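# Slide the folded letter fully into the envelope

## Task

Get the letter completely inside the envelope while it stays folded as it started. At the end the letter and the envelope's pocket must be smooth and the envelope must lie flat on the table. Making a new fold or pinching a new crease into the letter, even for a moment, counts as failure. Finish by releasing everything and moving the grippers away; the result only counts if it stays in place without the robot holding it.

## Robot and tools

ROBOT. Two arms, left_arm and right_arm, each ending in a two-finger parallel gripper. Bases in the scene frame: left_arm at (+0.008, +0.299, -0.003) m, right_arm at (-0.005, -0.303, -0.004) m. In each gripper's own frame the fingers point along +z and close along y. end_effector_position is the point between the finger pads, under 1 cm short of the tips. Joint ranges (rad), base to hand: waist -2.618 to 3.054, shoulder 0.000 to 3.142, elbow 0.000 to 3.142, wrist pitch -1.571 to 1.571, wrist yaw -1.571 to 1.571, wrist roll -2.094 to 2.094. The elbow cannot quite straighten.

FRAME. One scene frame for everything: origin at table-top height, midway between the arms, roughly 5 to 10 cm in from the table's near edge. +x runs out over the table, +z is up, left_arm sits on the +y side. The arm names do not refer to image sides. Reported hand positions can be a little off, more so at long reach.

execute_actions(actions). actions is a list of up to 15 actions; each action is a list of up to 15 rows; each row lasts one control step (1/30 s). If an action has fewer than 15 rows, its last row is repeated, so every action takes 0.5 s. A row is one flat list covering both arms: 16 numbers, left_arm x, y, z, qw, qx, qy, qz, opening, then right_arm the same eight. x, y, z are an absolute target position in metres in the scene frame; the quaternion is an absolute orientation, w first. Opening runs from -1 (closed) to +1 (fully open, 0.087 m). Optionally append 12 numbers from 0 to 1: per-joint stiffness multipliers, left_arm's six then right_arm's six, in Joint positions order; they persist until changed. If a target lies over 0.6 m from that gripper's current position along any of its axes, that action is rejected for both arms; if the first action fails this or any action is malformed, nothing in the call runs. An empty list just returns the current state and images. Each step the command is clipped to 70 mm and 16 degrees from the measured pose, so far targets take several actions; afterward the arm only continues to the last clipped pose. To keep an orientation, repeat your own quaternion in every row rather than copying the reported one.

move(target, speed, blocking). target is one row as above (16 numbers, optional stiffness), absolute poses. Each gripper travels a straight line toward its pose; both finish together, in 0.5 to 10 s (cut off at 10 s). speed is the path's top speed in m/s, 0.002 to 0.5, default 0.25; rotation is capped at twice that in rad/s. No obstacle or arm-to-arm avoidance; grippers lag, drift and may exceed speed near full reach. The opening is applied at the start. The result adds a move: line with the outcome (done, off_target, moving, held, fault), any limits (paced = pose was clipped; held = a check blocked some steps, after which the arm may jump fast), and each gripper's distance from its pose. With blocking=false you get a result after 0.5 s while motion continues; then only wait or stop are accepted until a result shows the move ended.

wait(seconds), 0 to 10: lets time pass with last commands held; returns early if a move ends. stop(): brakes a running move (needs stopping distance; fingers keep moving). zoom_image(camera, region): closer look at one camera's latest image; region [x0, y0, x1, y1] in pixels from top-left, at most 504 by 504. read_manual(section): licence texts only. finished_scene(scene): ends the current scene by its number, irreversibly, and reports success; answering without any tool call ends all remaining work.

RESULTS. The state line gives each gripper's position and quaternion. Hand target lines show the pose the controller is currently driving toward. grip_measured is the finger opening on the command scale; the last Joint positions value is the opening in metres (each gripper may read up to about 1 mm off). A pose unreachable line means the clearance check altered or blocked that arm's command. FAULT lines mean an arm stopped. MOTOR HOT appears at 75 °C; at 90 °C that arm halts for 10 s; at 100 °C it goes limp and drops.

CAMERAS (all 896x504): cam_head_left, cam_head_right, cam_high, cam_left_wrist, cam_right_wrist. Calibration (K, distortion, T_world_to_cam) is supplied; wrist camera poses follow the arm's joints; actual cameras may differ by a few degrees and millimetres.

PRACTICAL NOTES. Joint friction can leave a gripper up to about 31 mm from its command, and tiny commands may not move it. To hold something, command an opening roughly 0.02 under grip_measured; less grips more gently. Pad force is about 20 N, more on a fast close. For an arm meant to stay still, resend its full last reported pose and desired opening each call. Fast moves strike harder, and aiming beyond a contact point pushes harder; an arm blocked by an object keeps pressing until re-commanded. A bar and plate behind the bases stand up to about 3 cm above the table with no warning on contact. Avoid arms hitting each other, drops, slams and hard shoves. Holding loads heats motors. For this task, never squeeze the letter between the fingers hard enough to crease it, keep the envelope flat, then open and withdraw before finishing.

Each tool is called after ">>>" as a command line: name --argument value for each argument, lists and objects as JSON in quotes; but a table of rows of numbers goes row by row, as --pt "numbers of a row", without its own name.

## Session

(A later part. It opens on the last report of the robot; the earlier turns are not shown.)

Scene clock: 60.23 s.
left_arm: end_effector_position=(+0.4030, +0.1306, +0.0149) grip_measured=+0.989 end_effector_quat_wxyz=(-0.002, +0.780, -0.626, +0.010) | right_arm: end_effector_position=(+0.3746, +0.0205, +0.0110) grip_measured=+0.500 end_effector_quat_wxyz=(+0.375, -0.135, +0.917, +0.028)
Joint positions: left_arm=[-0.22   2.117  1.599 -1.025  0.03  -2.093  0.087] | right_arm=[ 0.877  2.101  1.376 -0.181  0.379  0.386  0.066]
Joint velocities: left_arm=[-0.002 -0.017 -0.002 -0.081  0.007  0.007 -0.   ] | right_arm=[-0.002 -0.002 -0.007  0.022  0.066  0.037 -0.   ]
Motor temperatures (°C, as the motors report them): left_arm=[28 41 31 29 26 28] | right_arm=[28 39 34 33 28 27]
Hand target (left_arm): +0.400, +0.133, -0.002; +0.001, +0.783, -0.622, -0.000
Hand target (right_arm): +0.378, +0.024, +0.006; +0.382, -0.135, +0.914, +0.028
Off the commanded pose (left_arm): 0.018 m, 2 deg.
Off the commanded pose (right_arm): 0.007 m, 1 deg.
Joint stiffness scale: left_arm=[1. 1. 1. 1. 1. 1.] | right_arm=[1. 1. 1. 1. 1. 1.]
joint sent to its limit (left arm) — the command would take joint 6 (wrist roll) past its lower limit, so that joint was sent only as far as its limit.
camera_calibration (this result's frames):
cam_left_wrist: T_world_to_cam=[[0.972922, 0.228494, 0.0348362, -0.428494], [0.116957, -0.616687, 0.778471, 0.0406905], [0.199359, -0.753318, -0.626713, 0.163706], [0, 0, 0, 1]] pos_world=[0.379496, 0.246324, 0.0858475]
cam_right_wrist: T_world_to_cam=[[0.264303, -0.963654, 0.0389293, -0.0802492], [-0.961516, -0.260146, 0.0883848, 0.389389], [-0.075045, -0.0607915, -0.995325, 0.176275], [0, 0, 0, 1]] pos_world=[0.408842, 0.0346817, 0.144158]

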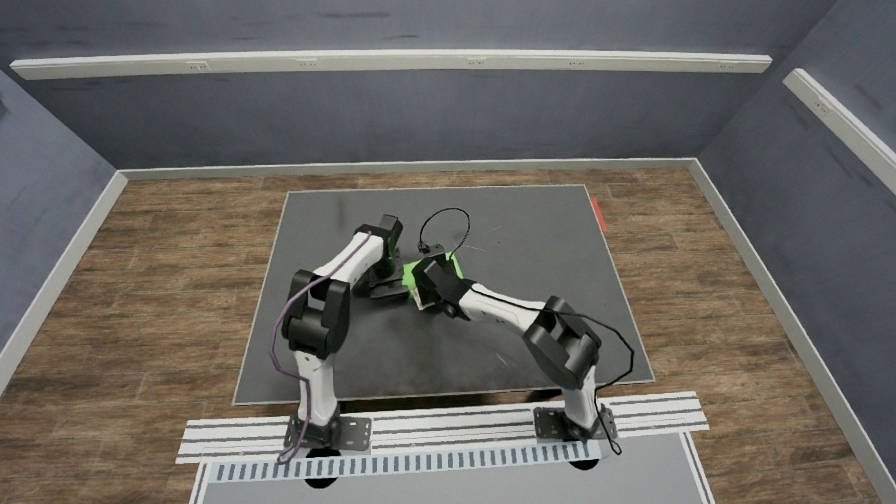

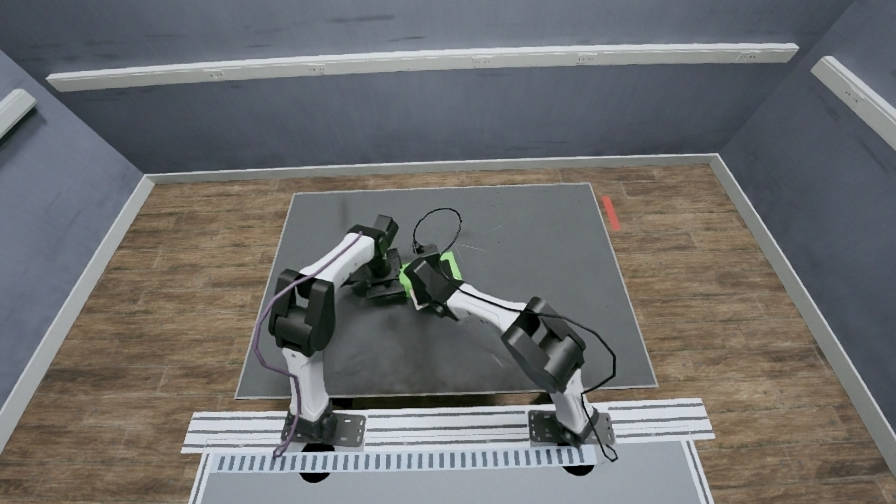

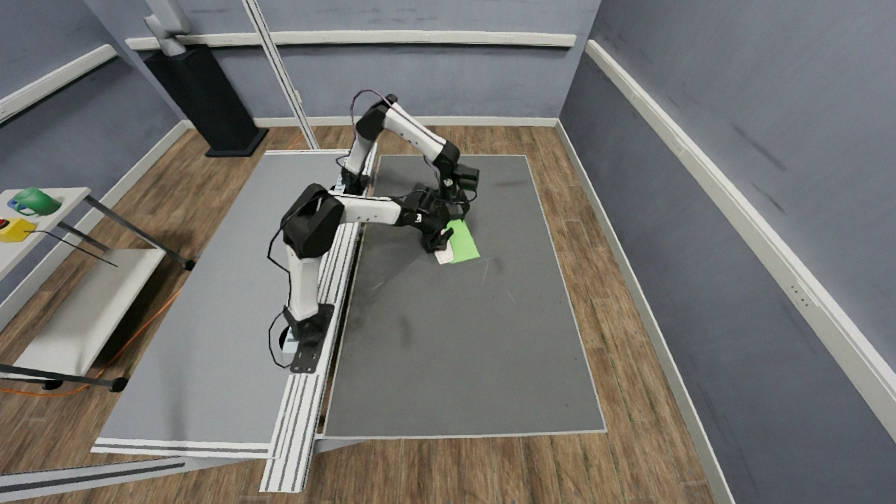

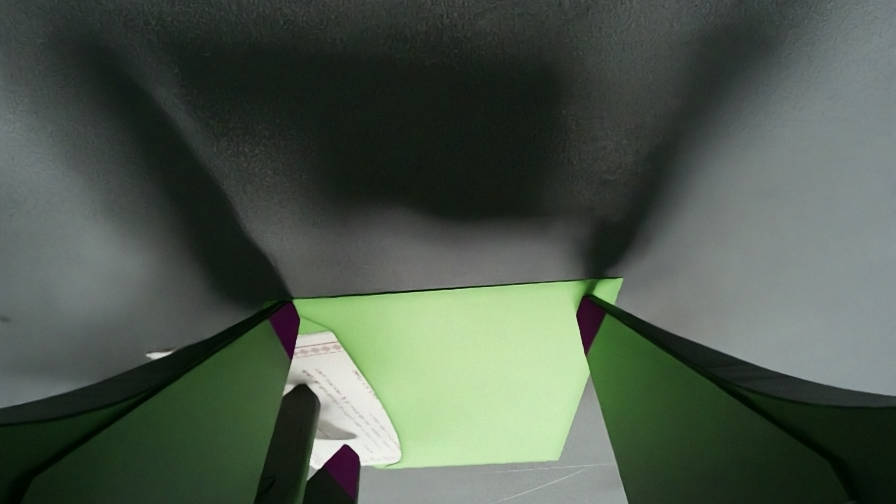

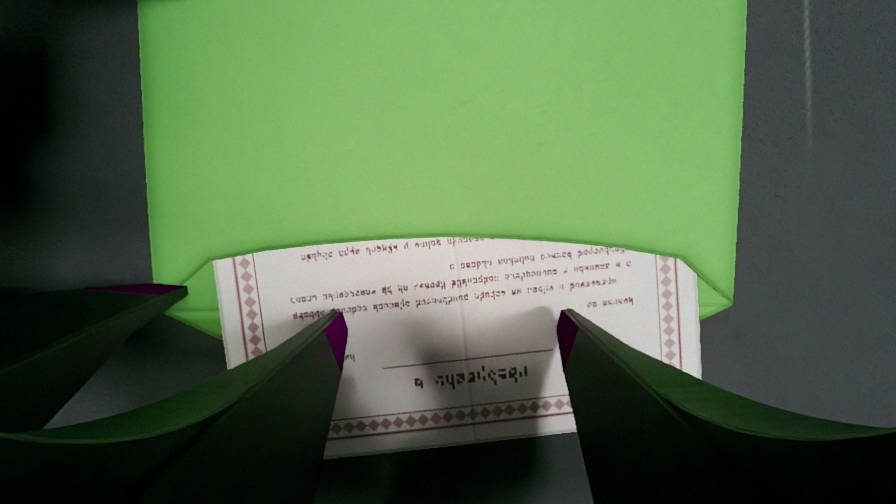

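>>> execute_actions --actions '[[[0.40,0.133,-0.003,0,-0.785,0.62,0,1,0.388,0.027,0.006,0.384,-0.103,0.918,0.015,0.5]]]'

Scene clock: 64.27 s.
left_arm: end_effector_position=(+0.4030, +0.1306, +0.0149) grip_measured=+0.989 end_effector_quat_wxyz=(-0.002, +0.780, -0.626, +0.010) | right_arm: end_effector_position=(+0.3844, +0.0252, +0.0109) grip_measured=+0.500 end_effector_quat_wxyz=(+0.381, -0.109, +0.918, +0.021)
Joint positions: left_arm=[-0.22   2.117  1.599 -1.025  0.03  -2.093  0.087] | right_arm=[ 0.878  2.141  1.436 -0.205  0.415  0.43   0.066]
Joint velocities: left_arm=[-0.002 -0.012 -0.007  0.037 -0.022  0.022  0.   ] | right_arm=[ 0.002 -0.012 -0.007  0.022  0.022 -0.081 -0.   ]
Motor temperatures (°C, as the motors report them): left_arm=[28 41 31 29 26 28] | right_arm=[28 39 34 33 28 27]
Hand target (left_arm): +0.400, +0.133, -0.002; +0.001, +0.783, -0.622, -0.000
Hand target (right_arm): +0.388, +0.027, +0.006; +0.384, -0.103, +0.917, +0.015
Off the commanded pose (left_arm): 0.018 m, 2 deg.
Off the commanded pose (right_arm): 0.006 m, 1 deg.
Joint stiffness scale: left_arm=[1. 1. 1. 1. 1. 1.] | right_arm=[1. 1. 1. 1. 1. 1.]
joint sent to its limit (left arm) — the command would take joint 6 (wrist roll) past its lower limit, so that joint was sent only as far as its limit.
camera_calibration (this result's frames):
cam_left_wrist: T_world_to_cam=[[0.972922, 0.228494, 0.0348362, -0.428494], [0.116957, -0.616687, 0.778471, 0.0406905], [0.199359, -0.753318, -0.626713, 0.163706], [0, 0, 0, 1]] pos_world=[0.379496, 0.246324, 0.0858475]
cam_right_wrist: T_world_to_cam=[[0.212741, -0.976508, 0.0342555, -0.0580493], [-0.974824, -0.209717, 0.0757374, 0.404032], [-0.0667742, -0.0495055, -0.996539, 0.173755], [0, 0, 0, 1]] pos_world=[0.417812, 0.0366487, 0.144542]

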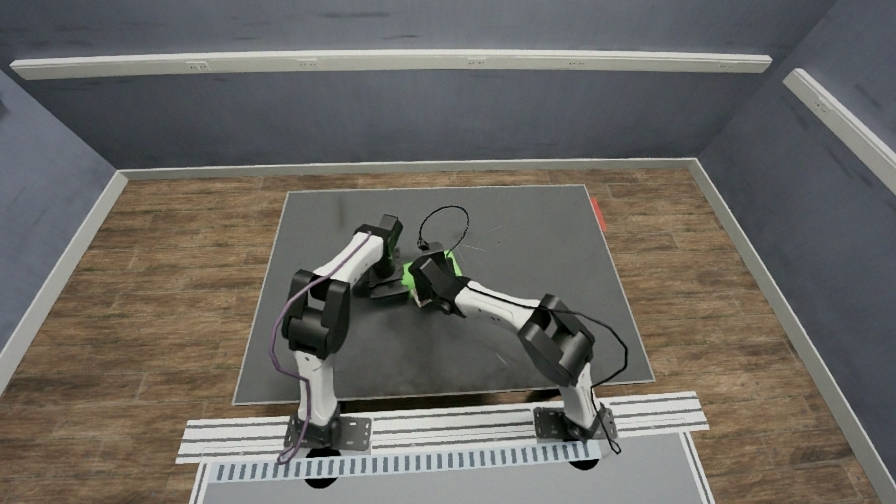

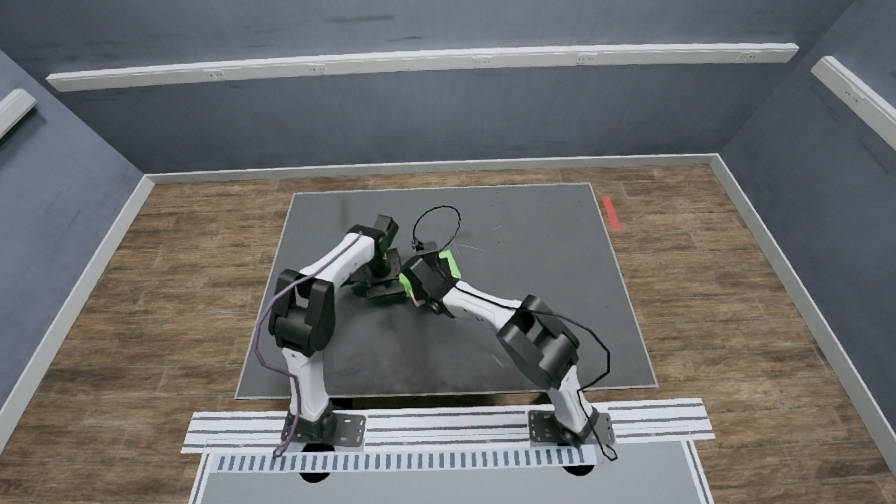

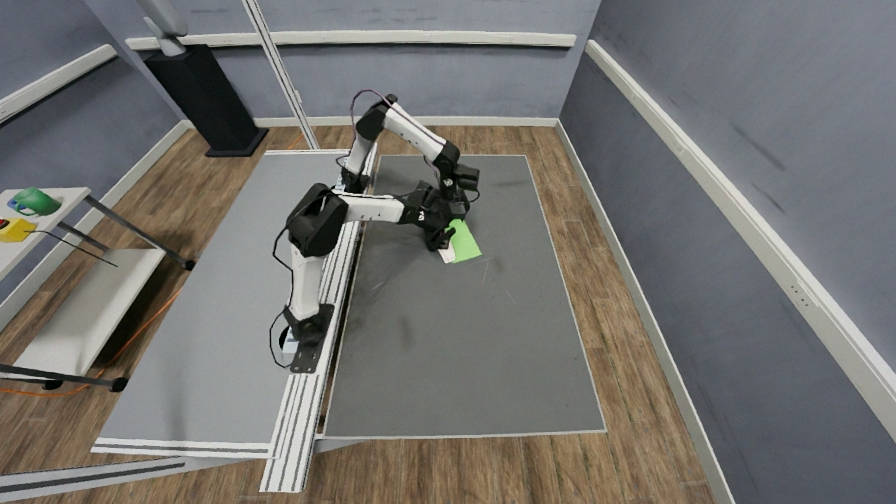

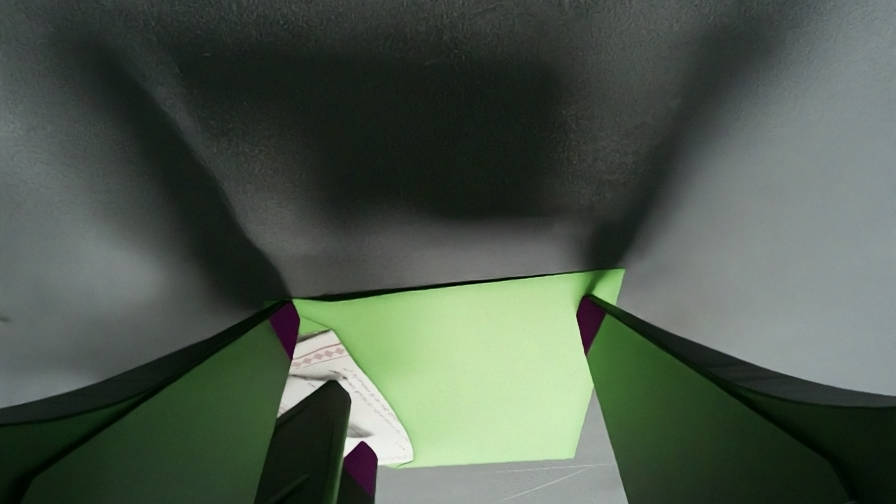

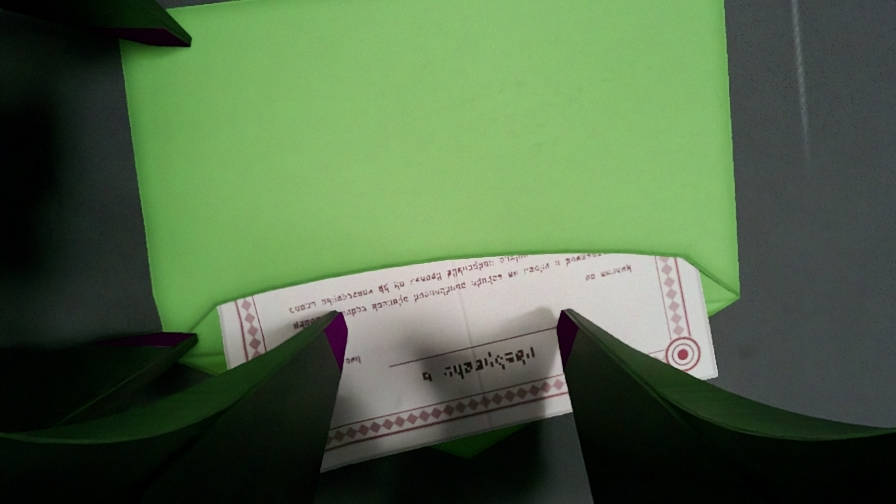

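>>> execute_actions --actions '[[[0.40,0.133,-0.005,-0.016,-0.785,0.62,0.02,1,0.39,0.028,0.034,0.384,-0.103,0.918,0.015,0.5]],[[0.40,0.133,-0.005,-0.016,-0.785,0.62,0.02,1,0.378,0.022,0.028,0.38,-0.174,0.909,0.058,0.5]],[[0.40,0.133,-0.005,-0.016,-0.785,0.62,0.02,1,0.378,0.022,0.013,0.38,-0.174,0.909,0.058,0.5]],[[0.40,0.133,-0.005,-0.016,-0.785,0.62,0.02,1,0.379,0.022,0.004,0.38,-0.174,0.909,0.058,0.5]]]'

Scene clock: 71.33 s.
left_arm: end_effector_position=(+0.4030, +0.1306, +0.0150) grip_measured=+0.989 end_effector_quat_wxyz=(+0.003, +0.780, -0.626, +0.001) | right_arm: end_effector_position=(+0.3769, +0.0259, +0.0111) grip_measured=+0.500 end_effector_quat_wxyz=(+0.381, -0.174, +0.906, +0.057)
Joint positions: left_arm=[-0.219  2.136  1.63  -1.058  0.032 -2.093  0.087] | right_arm=[ 0.861  2.086  1.332 -0.093  0.301  0.302  0.066]
Joint velocities: left_arm=[-0.002 -0.017 -0.012 -0.095  0.037 -0.037 -0.001] | right_arm=[ 0.007 -0.002  0.012 -0.11   0.007 -0.007  0.   ]
Motor temperatures (°C, as the motors report them): left_arm=[28 41 31 29 26 28] | right_arm=[28 40 35 33 28 27]
Hand target (left_arm): +0.399, +0.133, -0.004; +0.016, +0.784, -0.620, -0.020
Hand target (right_arm): +0.379, +0.022, +0.004; +0.379, -0.174, +0.907, +0.058
Off the commanded pose (left_arm): 0.020 m, 3 deg.
Off the commanded pose (right_arm): 0.008 m, 0 deg.
Joint stiffness scale: left_arm=[1. 1. 1. 1. 1. 1.] | right_arm=[1. 1. 1. 1. 1. 1.]
camera_calibration (this result's frames):
cam_left_wrist: T_world_to_cam=[[0.973057, 0.229997, 0.0161753, -0.428476], [0.133657, -0.61985, 0.773254, 0.0343621], [0.187872, -0.750258, -0.63389, 0.168108], [0, 0, 0, 1]] pos_world=[0.380756, 0.245972, 0.0869222]
cam_right_wrist: T_world_to_cam=[[0.354652, -0.934804, 0.0190775, -0.110238], [-0.9333, -0.352705, 0.0674595, 0.384983], [-0.0563327, -0.0417297, -0.99754, 0.169319], [0, 0, 0, 1]] pos_world=[0.407939, 0.0398003, 0.145035]

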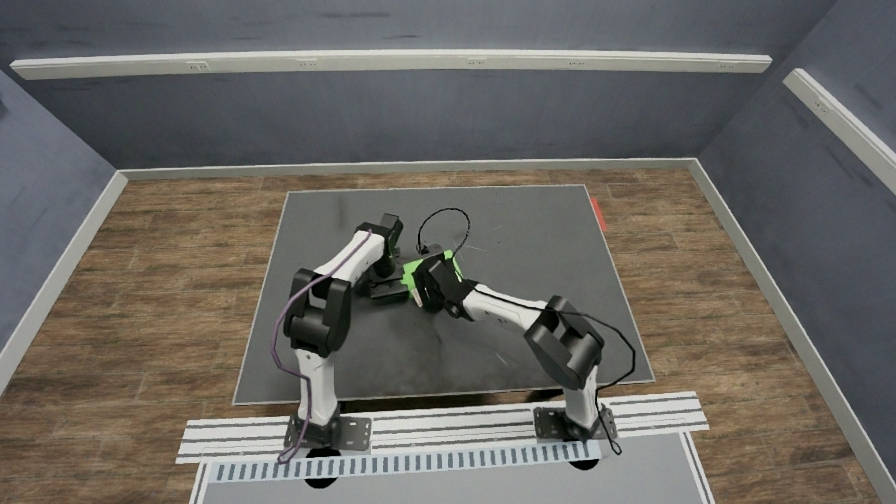

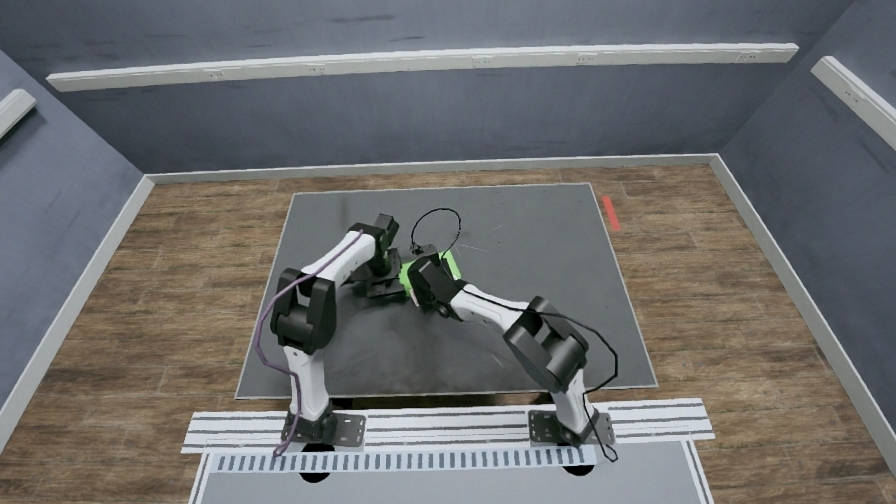

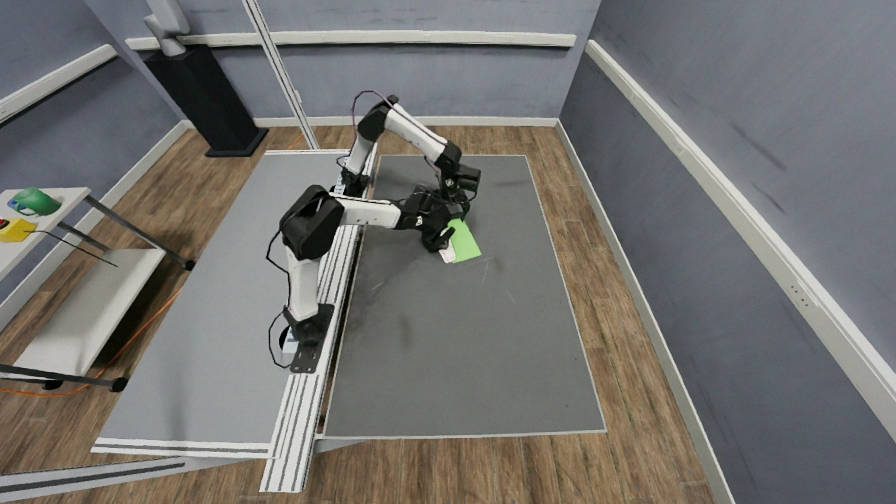

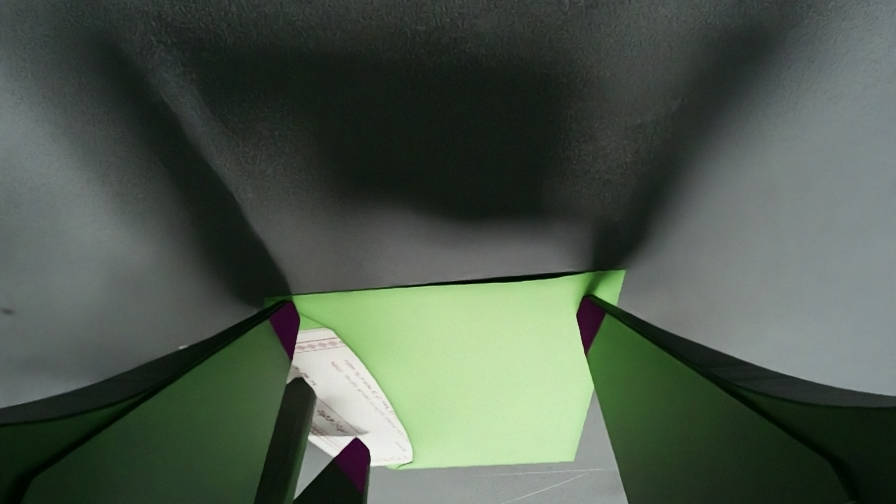

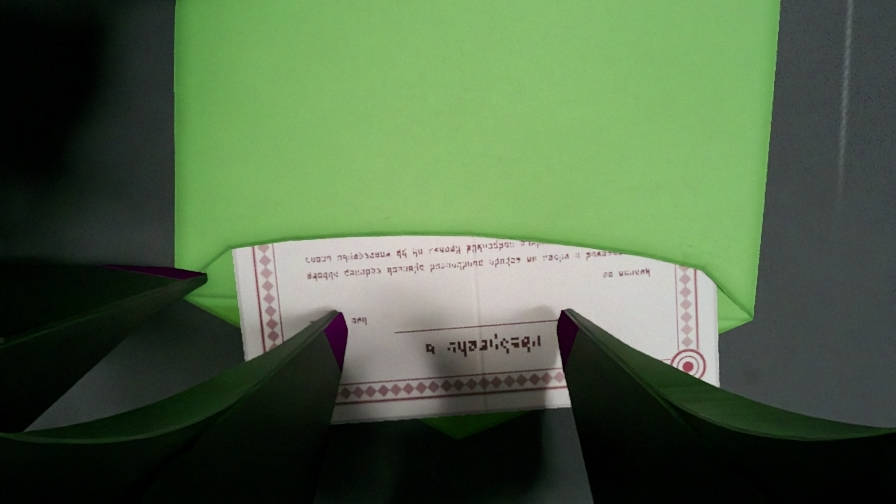

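>>> execute_actions --actions '[[[0.40,0.133,-0.005,-0.016,-0.785,0.62,0.02,1,0.379,0.024,0.002,0.377,-0.168,0.908,0.07,0.5]],[[0.40,0.133,-0.005,-0.016,-0.785,0.62,0.02,1,0.384,0.025,0.002,0.379,-0.137,0.914,0.057,0.5]]]'

Scene clock: 75.73 s.
left_arm: end_effector_position=(+0.4030, +0.1306, +0.0150) grip_measured=+0.989 end_effector_quat_wxyz=(+0.003, +0.780, -0.626, +0.001) | right_arm: end_effector_position=(+0.3814, +0.0274, +0.0102) grip_measured=+0.500 end_effector_quat_wxyz=(+0.385, -0.144, +0.909, +0.065)
Joint positions: left_arm=[-0.219  2.136  1.63  -1.058  0.032 -2.093  0.087] | right_arm=[ 0.856  2.097  1.339 -0.08   0.311  0.357  0.066]
Joint velocities: left_arm=[-0.002 -0.017  0.017 -0.022  0.037  0.007  0.   ] | right_arm=[-0.002 -0.007 -0.002  0.007 -0.022  0.007  0.   ]
Motor temperatures (°C, as the motors report them): left_arm=[28 40 31 29 26 28] | right_arm=[28 41 35 34 28 27]
Hand target (left_arm): +0.399, +0.133, -0.004; +0.016, +0.784, -0.620, -0.020
Hand target (right_arm): +0.384, +0.025, +0.002; +0.379, -0.137, +0.913, +0.057
Off the commanded pose (left_arm): 0.020 m, 3 deg.
Off the commanded pose (right_arm): 0.009 m, 2 deg.
Joint stiffness scale: left_arm=[1. 1. 1. 1. 1. 1.] | right_arm=[1. 1. 1. 1. 1. 1.]
camera_calibration (this result's frames):
cam_left_wrist: T_world_to_cam=[[0.973057, 0.229997, 0.0161753, -0.428476], [0.133657, -0.61985, 0.773254, 0.0343621], [0.187872, -0.750258, -0.63389, 0.168108], [0, 0, 0, 1]] pos_world=[0.380756, 0.245972, 0.0869222]
cam_right_wrist: T_world_to_cam=[[0.307394, -0.951415, -0.0178699, -0.091562], [-0.949768, -0.307913, 0.0559539, 0.394962], [-0.0587378, -0.0002276, -0.998273, 0.168588], [0, 0, 0, 1]] pos_world=[0.41317, 0.0345385, 0.144561]

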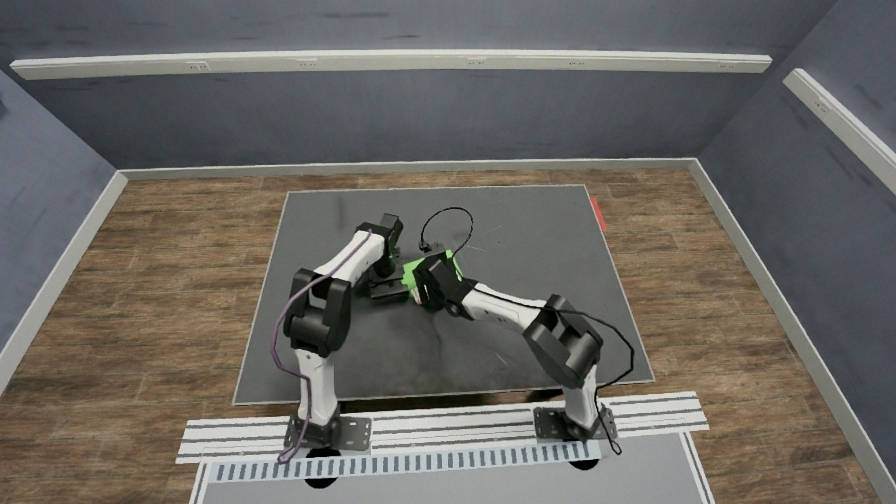

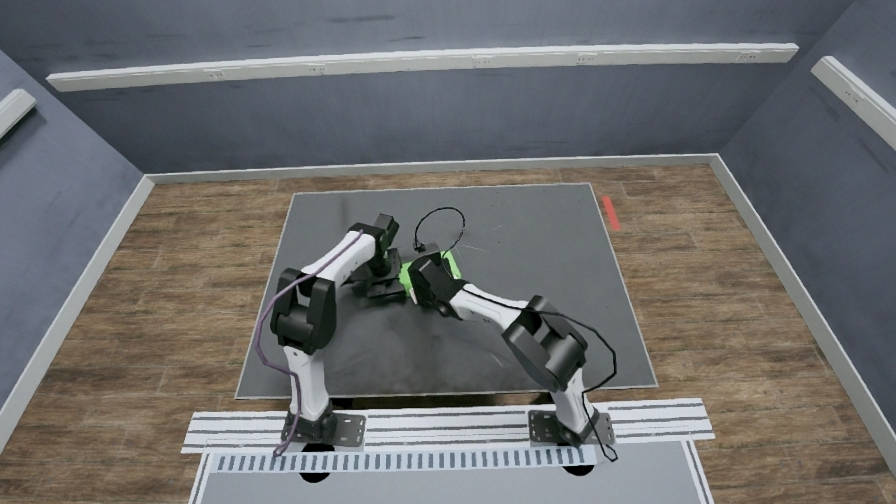

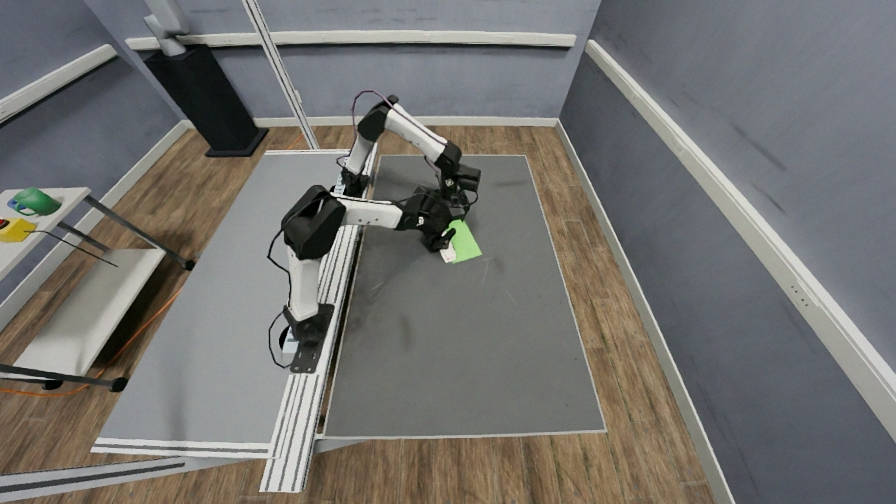

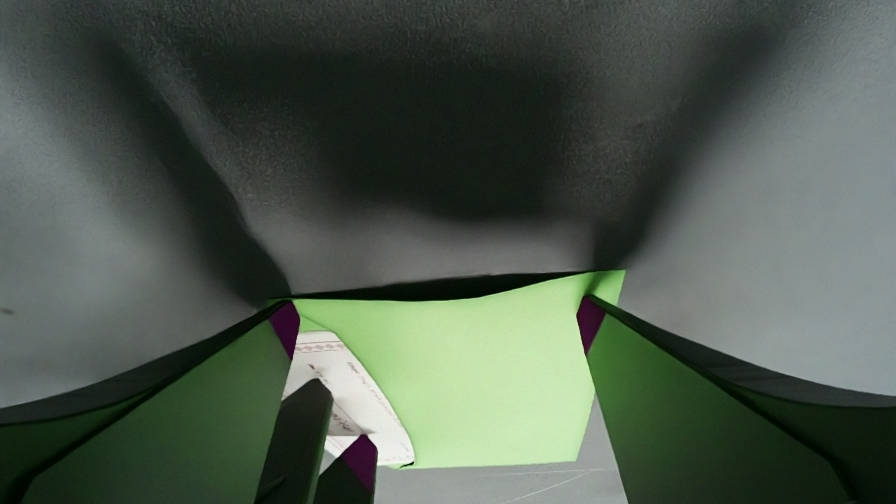

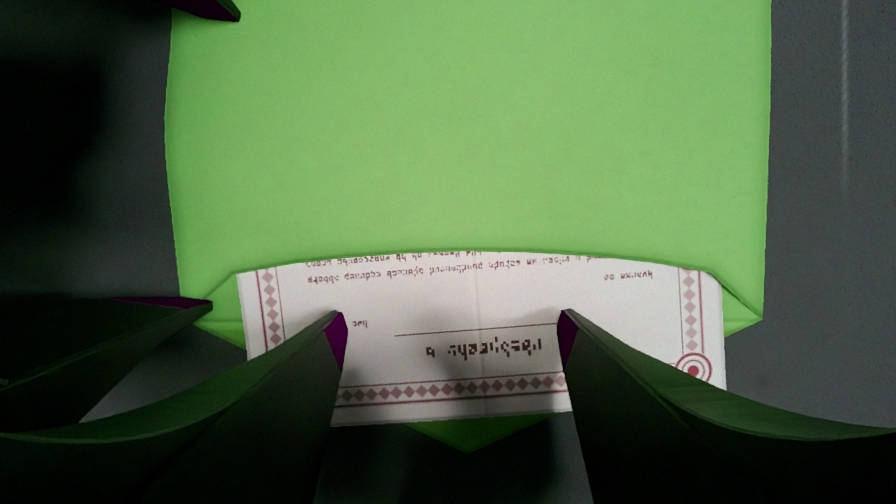

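>>> execute_actions --actions '[[[0.40,0.133,-0.008,-0.006,-0.785,0.62,0.008,1,0.384,0.025,0.004,0.379,-0.137,0.914,0.057,0.5]],[[0.40,0.133,-0.008,-0.006,-0.785,0.62,0.008,1,0.391,0.028,0.006,0.381,-0.104,0.918,0.043,0.5]]]'

Scene clock: 79.07 s.
left_arm: end_effector_position=(+0.4032, +0.1305, +0.0145) grip_measured=+0.989 end_effector_quat_wxyz=(+0.003, +0.780, -0.626, +0.002) | right_arm: end_effector_position=(+0.3910, +0.0307, +0.0111) grip_measured=+0.500 end_effector_quat_wxyz=(+0.387, -0.109, +0.914, +0.055)
Joint positions: left_arm=[-0.219  2.136  1.629 -1.055  0.032 -2.093  0.087] | right_arm=[ 0.857  2.137  1.41  -0.13   0.355  0.421  0.066]
Joint velocities: left_arm=[ 0.007  0.002 -0.007  0.066 -0.022  0.007 -0.   ] | right_arm=[-0.007 -0.007  0.007 -0.037 -0.022  0.007  0.   ]
Motor temperatures (°C, as the motors report them): left_arm=[28 40 31 29 26 28] | right_arm=[28 41 35 34 28 27]
Hand target (left_arm): +0.399, +0.133, -0.007; +0.007, +0.784, -0.621, -0.009
Hand target (right_arm): +0.391, +0.028, +0.006; +0.381, -0.104, +0.918, +0.043
Off the commanded pose (left_arm): 0.023 m, 1 deg.
Off the commanded pose (right_arm): 0.006 m, 2 deg.
Joint stiffness scale: left_arm=[1. 1. 1. 1. 1. 1.] | right_arm=[1. 1. 1. 1. 1. 1.]
joint sent to its limit (left arm) — the command would take joint 6 (wrist roll) past its lower limit, so that joint was sent only as far as its limit.
camera_calibration (this result's frames):
cam_left_wrist: T_world_to_cam=[[0.973041, 0.229966, 0.0174867, -0.428697], [0.132507, -0.619502, 0.77373, 0.0350354], [0.188765, -0.750555, -0.633274, 0.167412], [0, 0, 0, 1]] pos_world=[0.380896, 0.245942, 0.086406]
cam_right_wrist: T_world_to_cam=[[0.237126, -0.971114, -0.0266395, -0.0631636], [-0.969572, -0.238289, 0.0561137, 0.410642], [-0.0608407, 0.0125229, -0.998069, 0.170449], [0, 0, 0, 1]] pos_world=[0.423495, 0.0343779, 0.145394]

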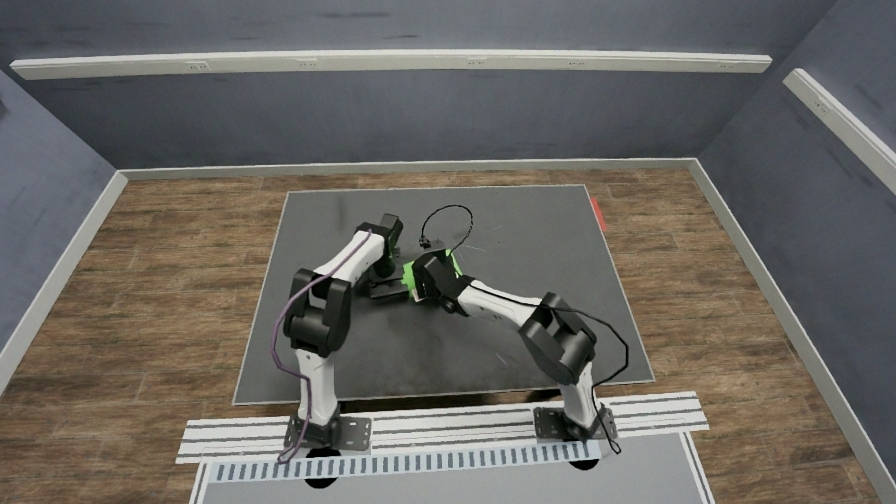

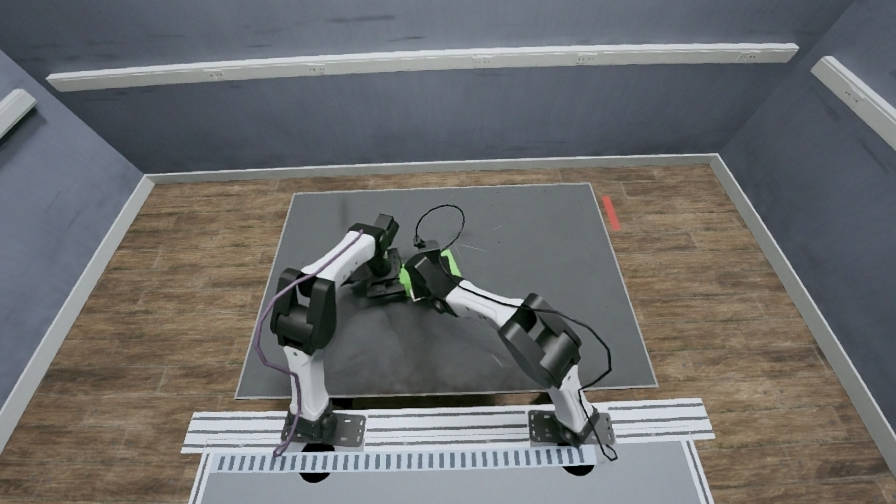

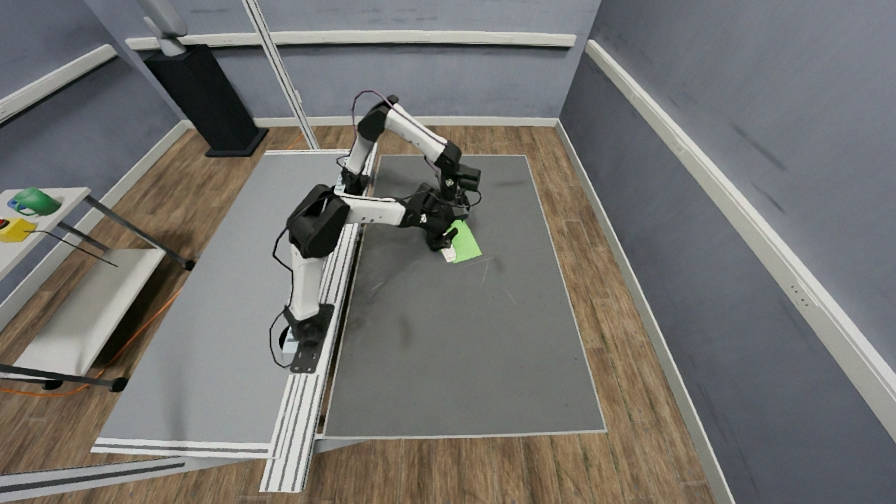

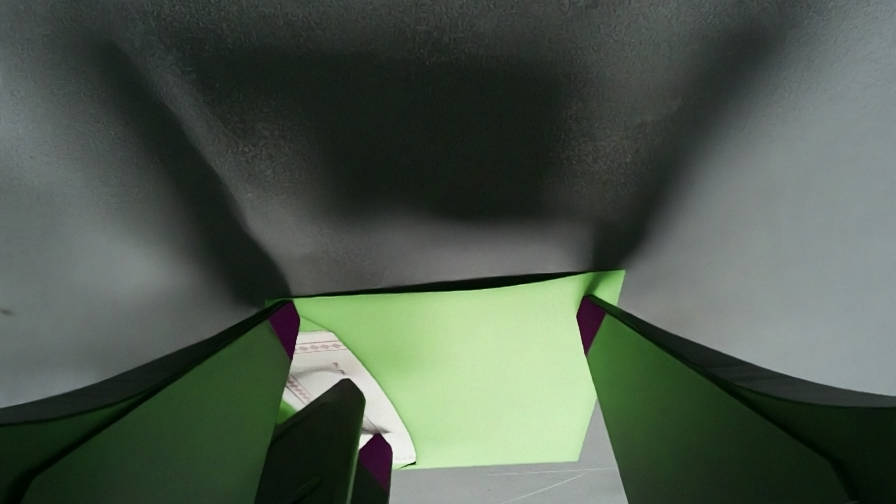

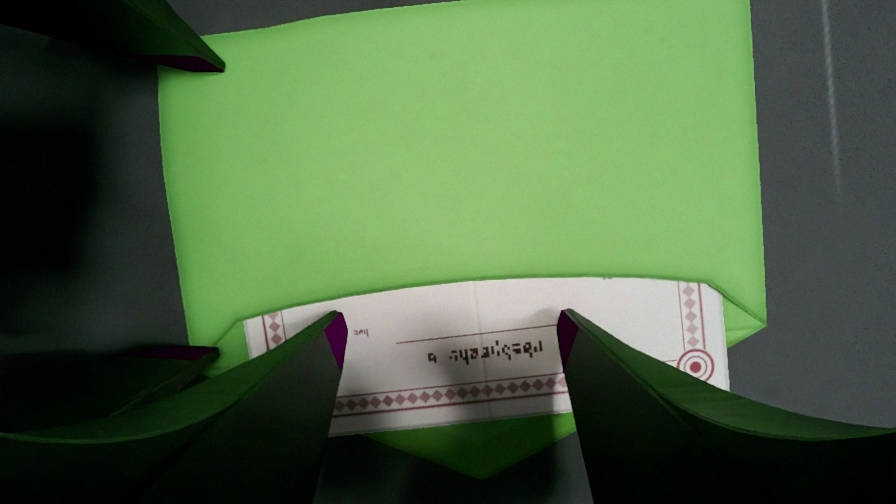

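>>> execute_actions --actions '[[[0.40,0.133,-0.008,-0.006,-0.785,0.62,0.008,1,0.395,0.033,0.034,0.381,-0.104,0.918,0.043,0.5]],[[0.40,0.133,-0.008,-0.006,-0.785,0.62,0.008,1,0.377,0.018,0.028,0.378,-0.152,0.911,0.063,0.3]],[[0.40,0.133,-0.008,-0.006,-0.785,0.62,0.008,1,0.377,0.018,0.013,0.378,-0.152,0.911,0.063,0.3]],[[0.40,0.133,-0.008,-0.006,-0.785,0.62,0.008,1,0.378,0.018,0.004,0.378,-0.152,0.911,0.063,0.3]],[[0.40,0.133,-0.008,-0.006,-0.785,0.62,0.008,1,0.387,0.021,0.006,0.379,-0.133,0.914,0.055,0.3]]]'

Scene clock: 86.57 s.
left_arm: end_effector_position=(+0.4033, +0.1305, +0.0145) grip_measured=+0.989 end_effector_quat_wxyz=(+0.003, +0.780, -0.626, +0.002) | right_arm: end_effector_position=(+0.3801, +0.0245, +0.0100) grip_measured=+0.300 end_effector_quat_wxyz=(+0.381, -0.144, +0.911, +0.060)
Joint positions: left_arm=[-0.219  2.136  1.629 -1.055  0.032 -2.093  0.087] | right_arm=[ 0.855  2.094  1.341 -0.099  0.314  0.358  0.057]
Joint velocities: left_arm=[-0.002  0.002  0.017  0.022 -0.007 -0.022 -0.   ] | right_arm=[-0.002  0.002 -0.007 -0.022  0.022 -0.037 -0.   ]
Motor temperatures (°C, as the motors report them): left_arm=[28 41 31 29 26 28] | right_arm=[28 42 35 33 28 27]
Hand target (left_arm): +0.399, +0.133, -0.007; +0.007, +0.784, -0.621, -0.008
Hand target (right_arm): +0.387, +0.021, +0.006; +0.379, -0.133, +0.914, +0.055
Off the commanded pose (left_arm): 0.023 m, 1 deg.
Off the commanded pose (right_arm): 0.009 m, 1 deg.
Joint stiffness scale: left_arm=[1. 1. 1. 1. 1. 1.] | right_arm=[1. 1. 1. 1. 1. 1.]
joint sent to its limit (left arm) — the command would take joint 6 (wrist roll) past its lower limit, so that joint was sent only as far as its limit.
camera_calibration (this result's frames):
cam_left_wrist: T_world_to_cam=[[0.973037, 0.229959, 0.0178146, -0.428781], [0.132219, -0.619415, 0.773849, 0.0351025], [0.188988, -0.750629, -0.633119, 0.167296], [0, 0, 0, 1]] pos_world=[0.380962, 0.245922, 0.0863927]
cam_right_wrist: T_world_to_cam=[[0.30372, -0.95271, -0.00990814, -0.0925659], [-0.950409, -0.303684, 0.0670759, 0.3928], [-0.0669129, -0.0109555, -0.997699, 0.17169], [0, 0, 0, 1]] pos_world=[0.412923, 0.0329797, 0.14403]

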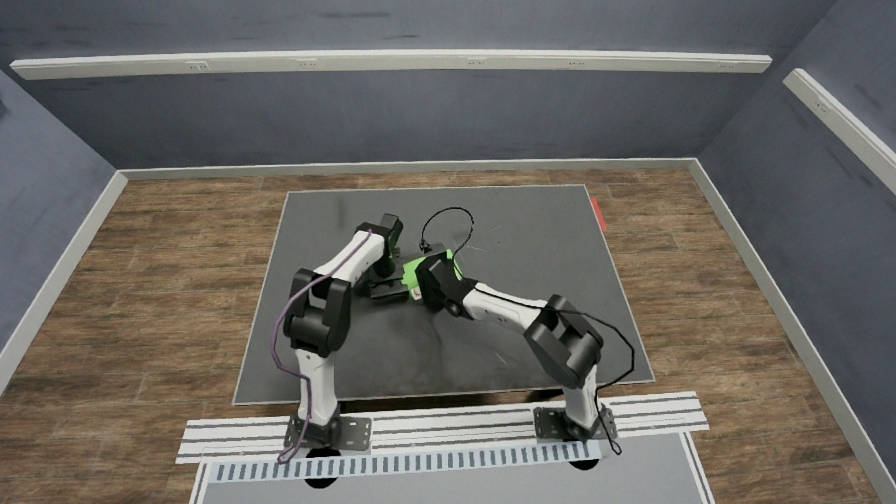

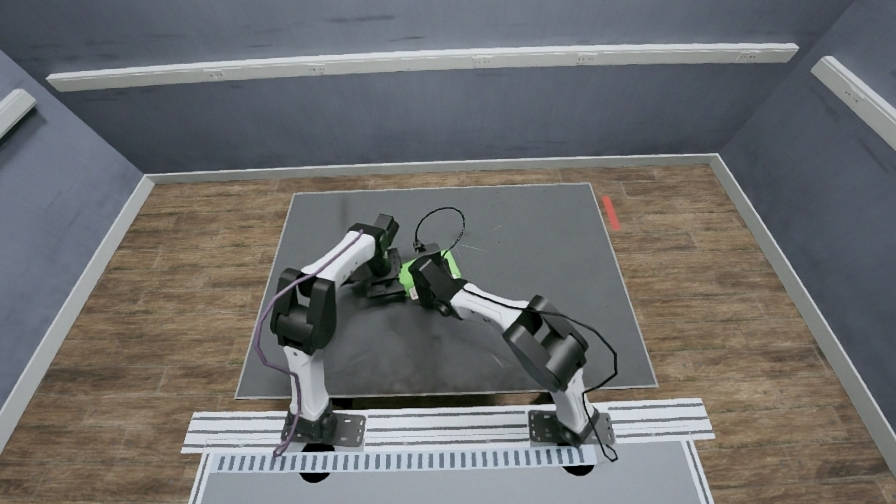

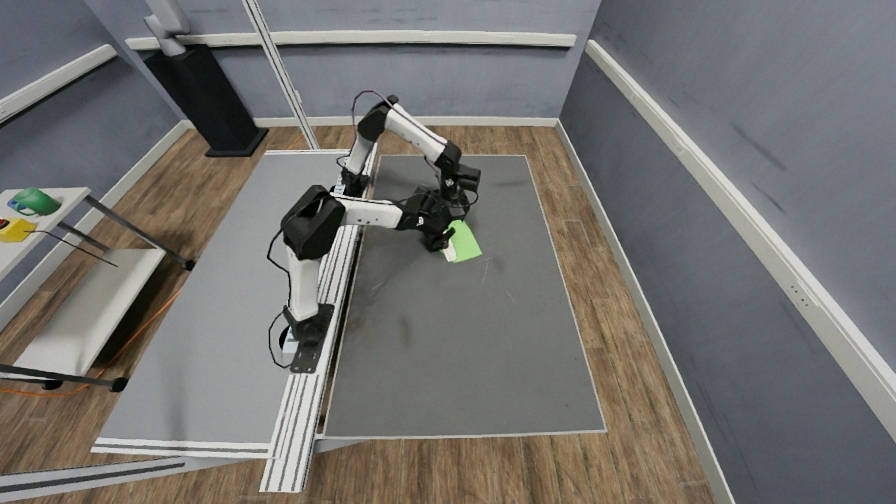

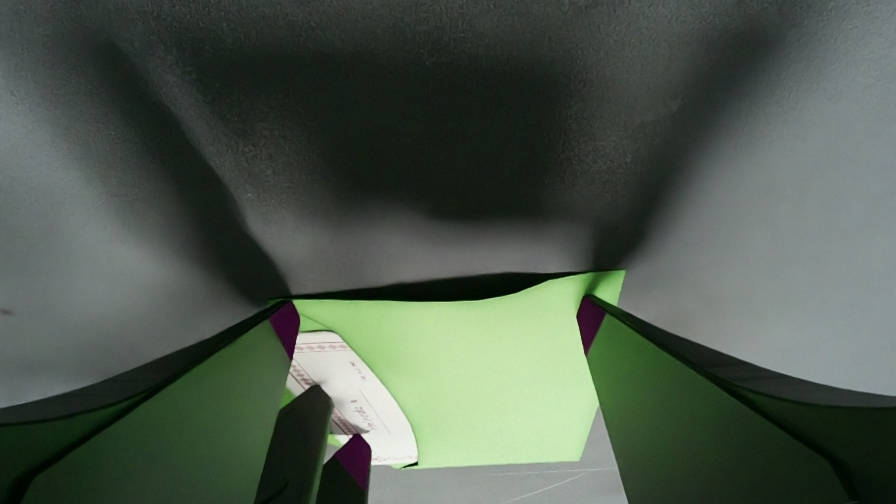

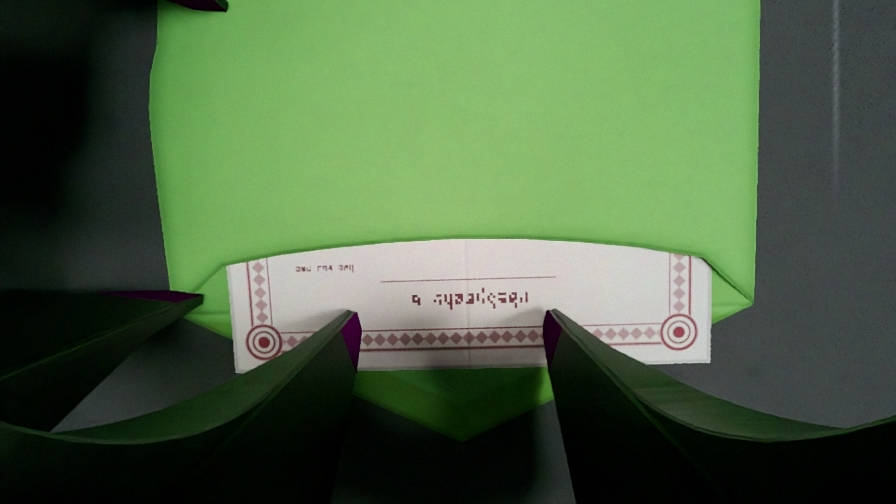

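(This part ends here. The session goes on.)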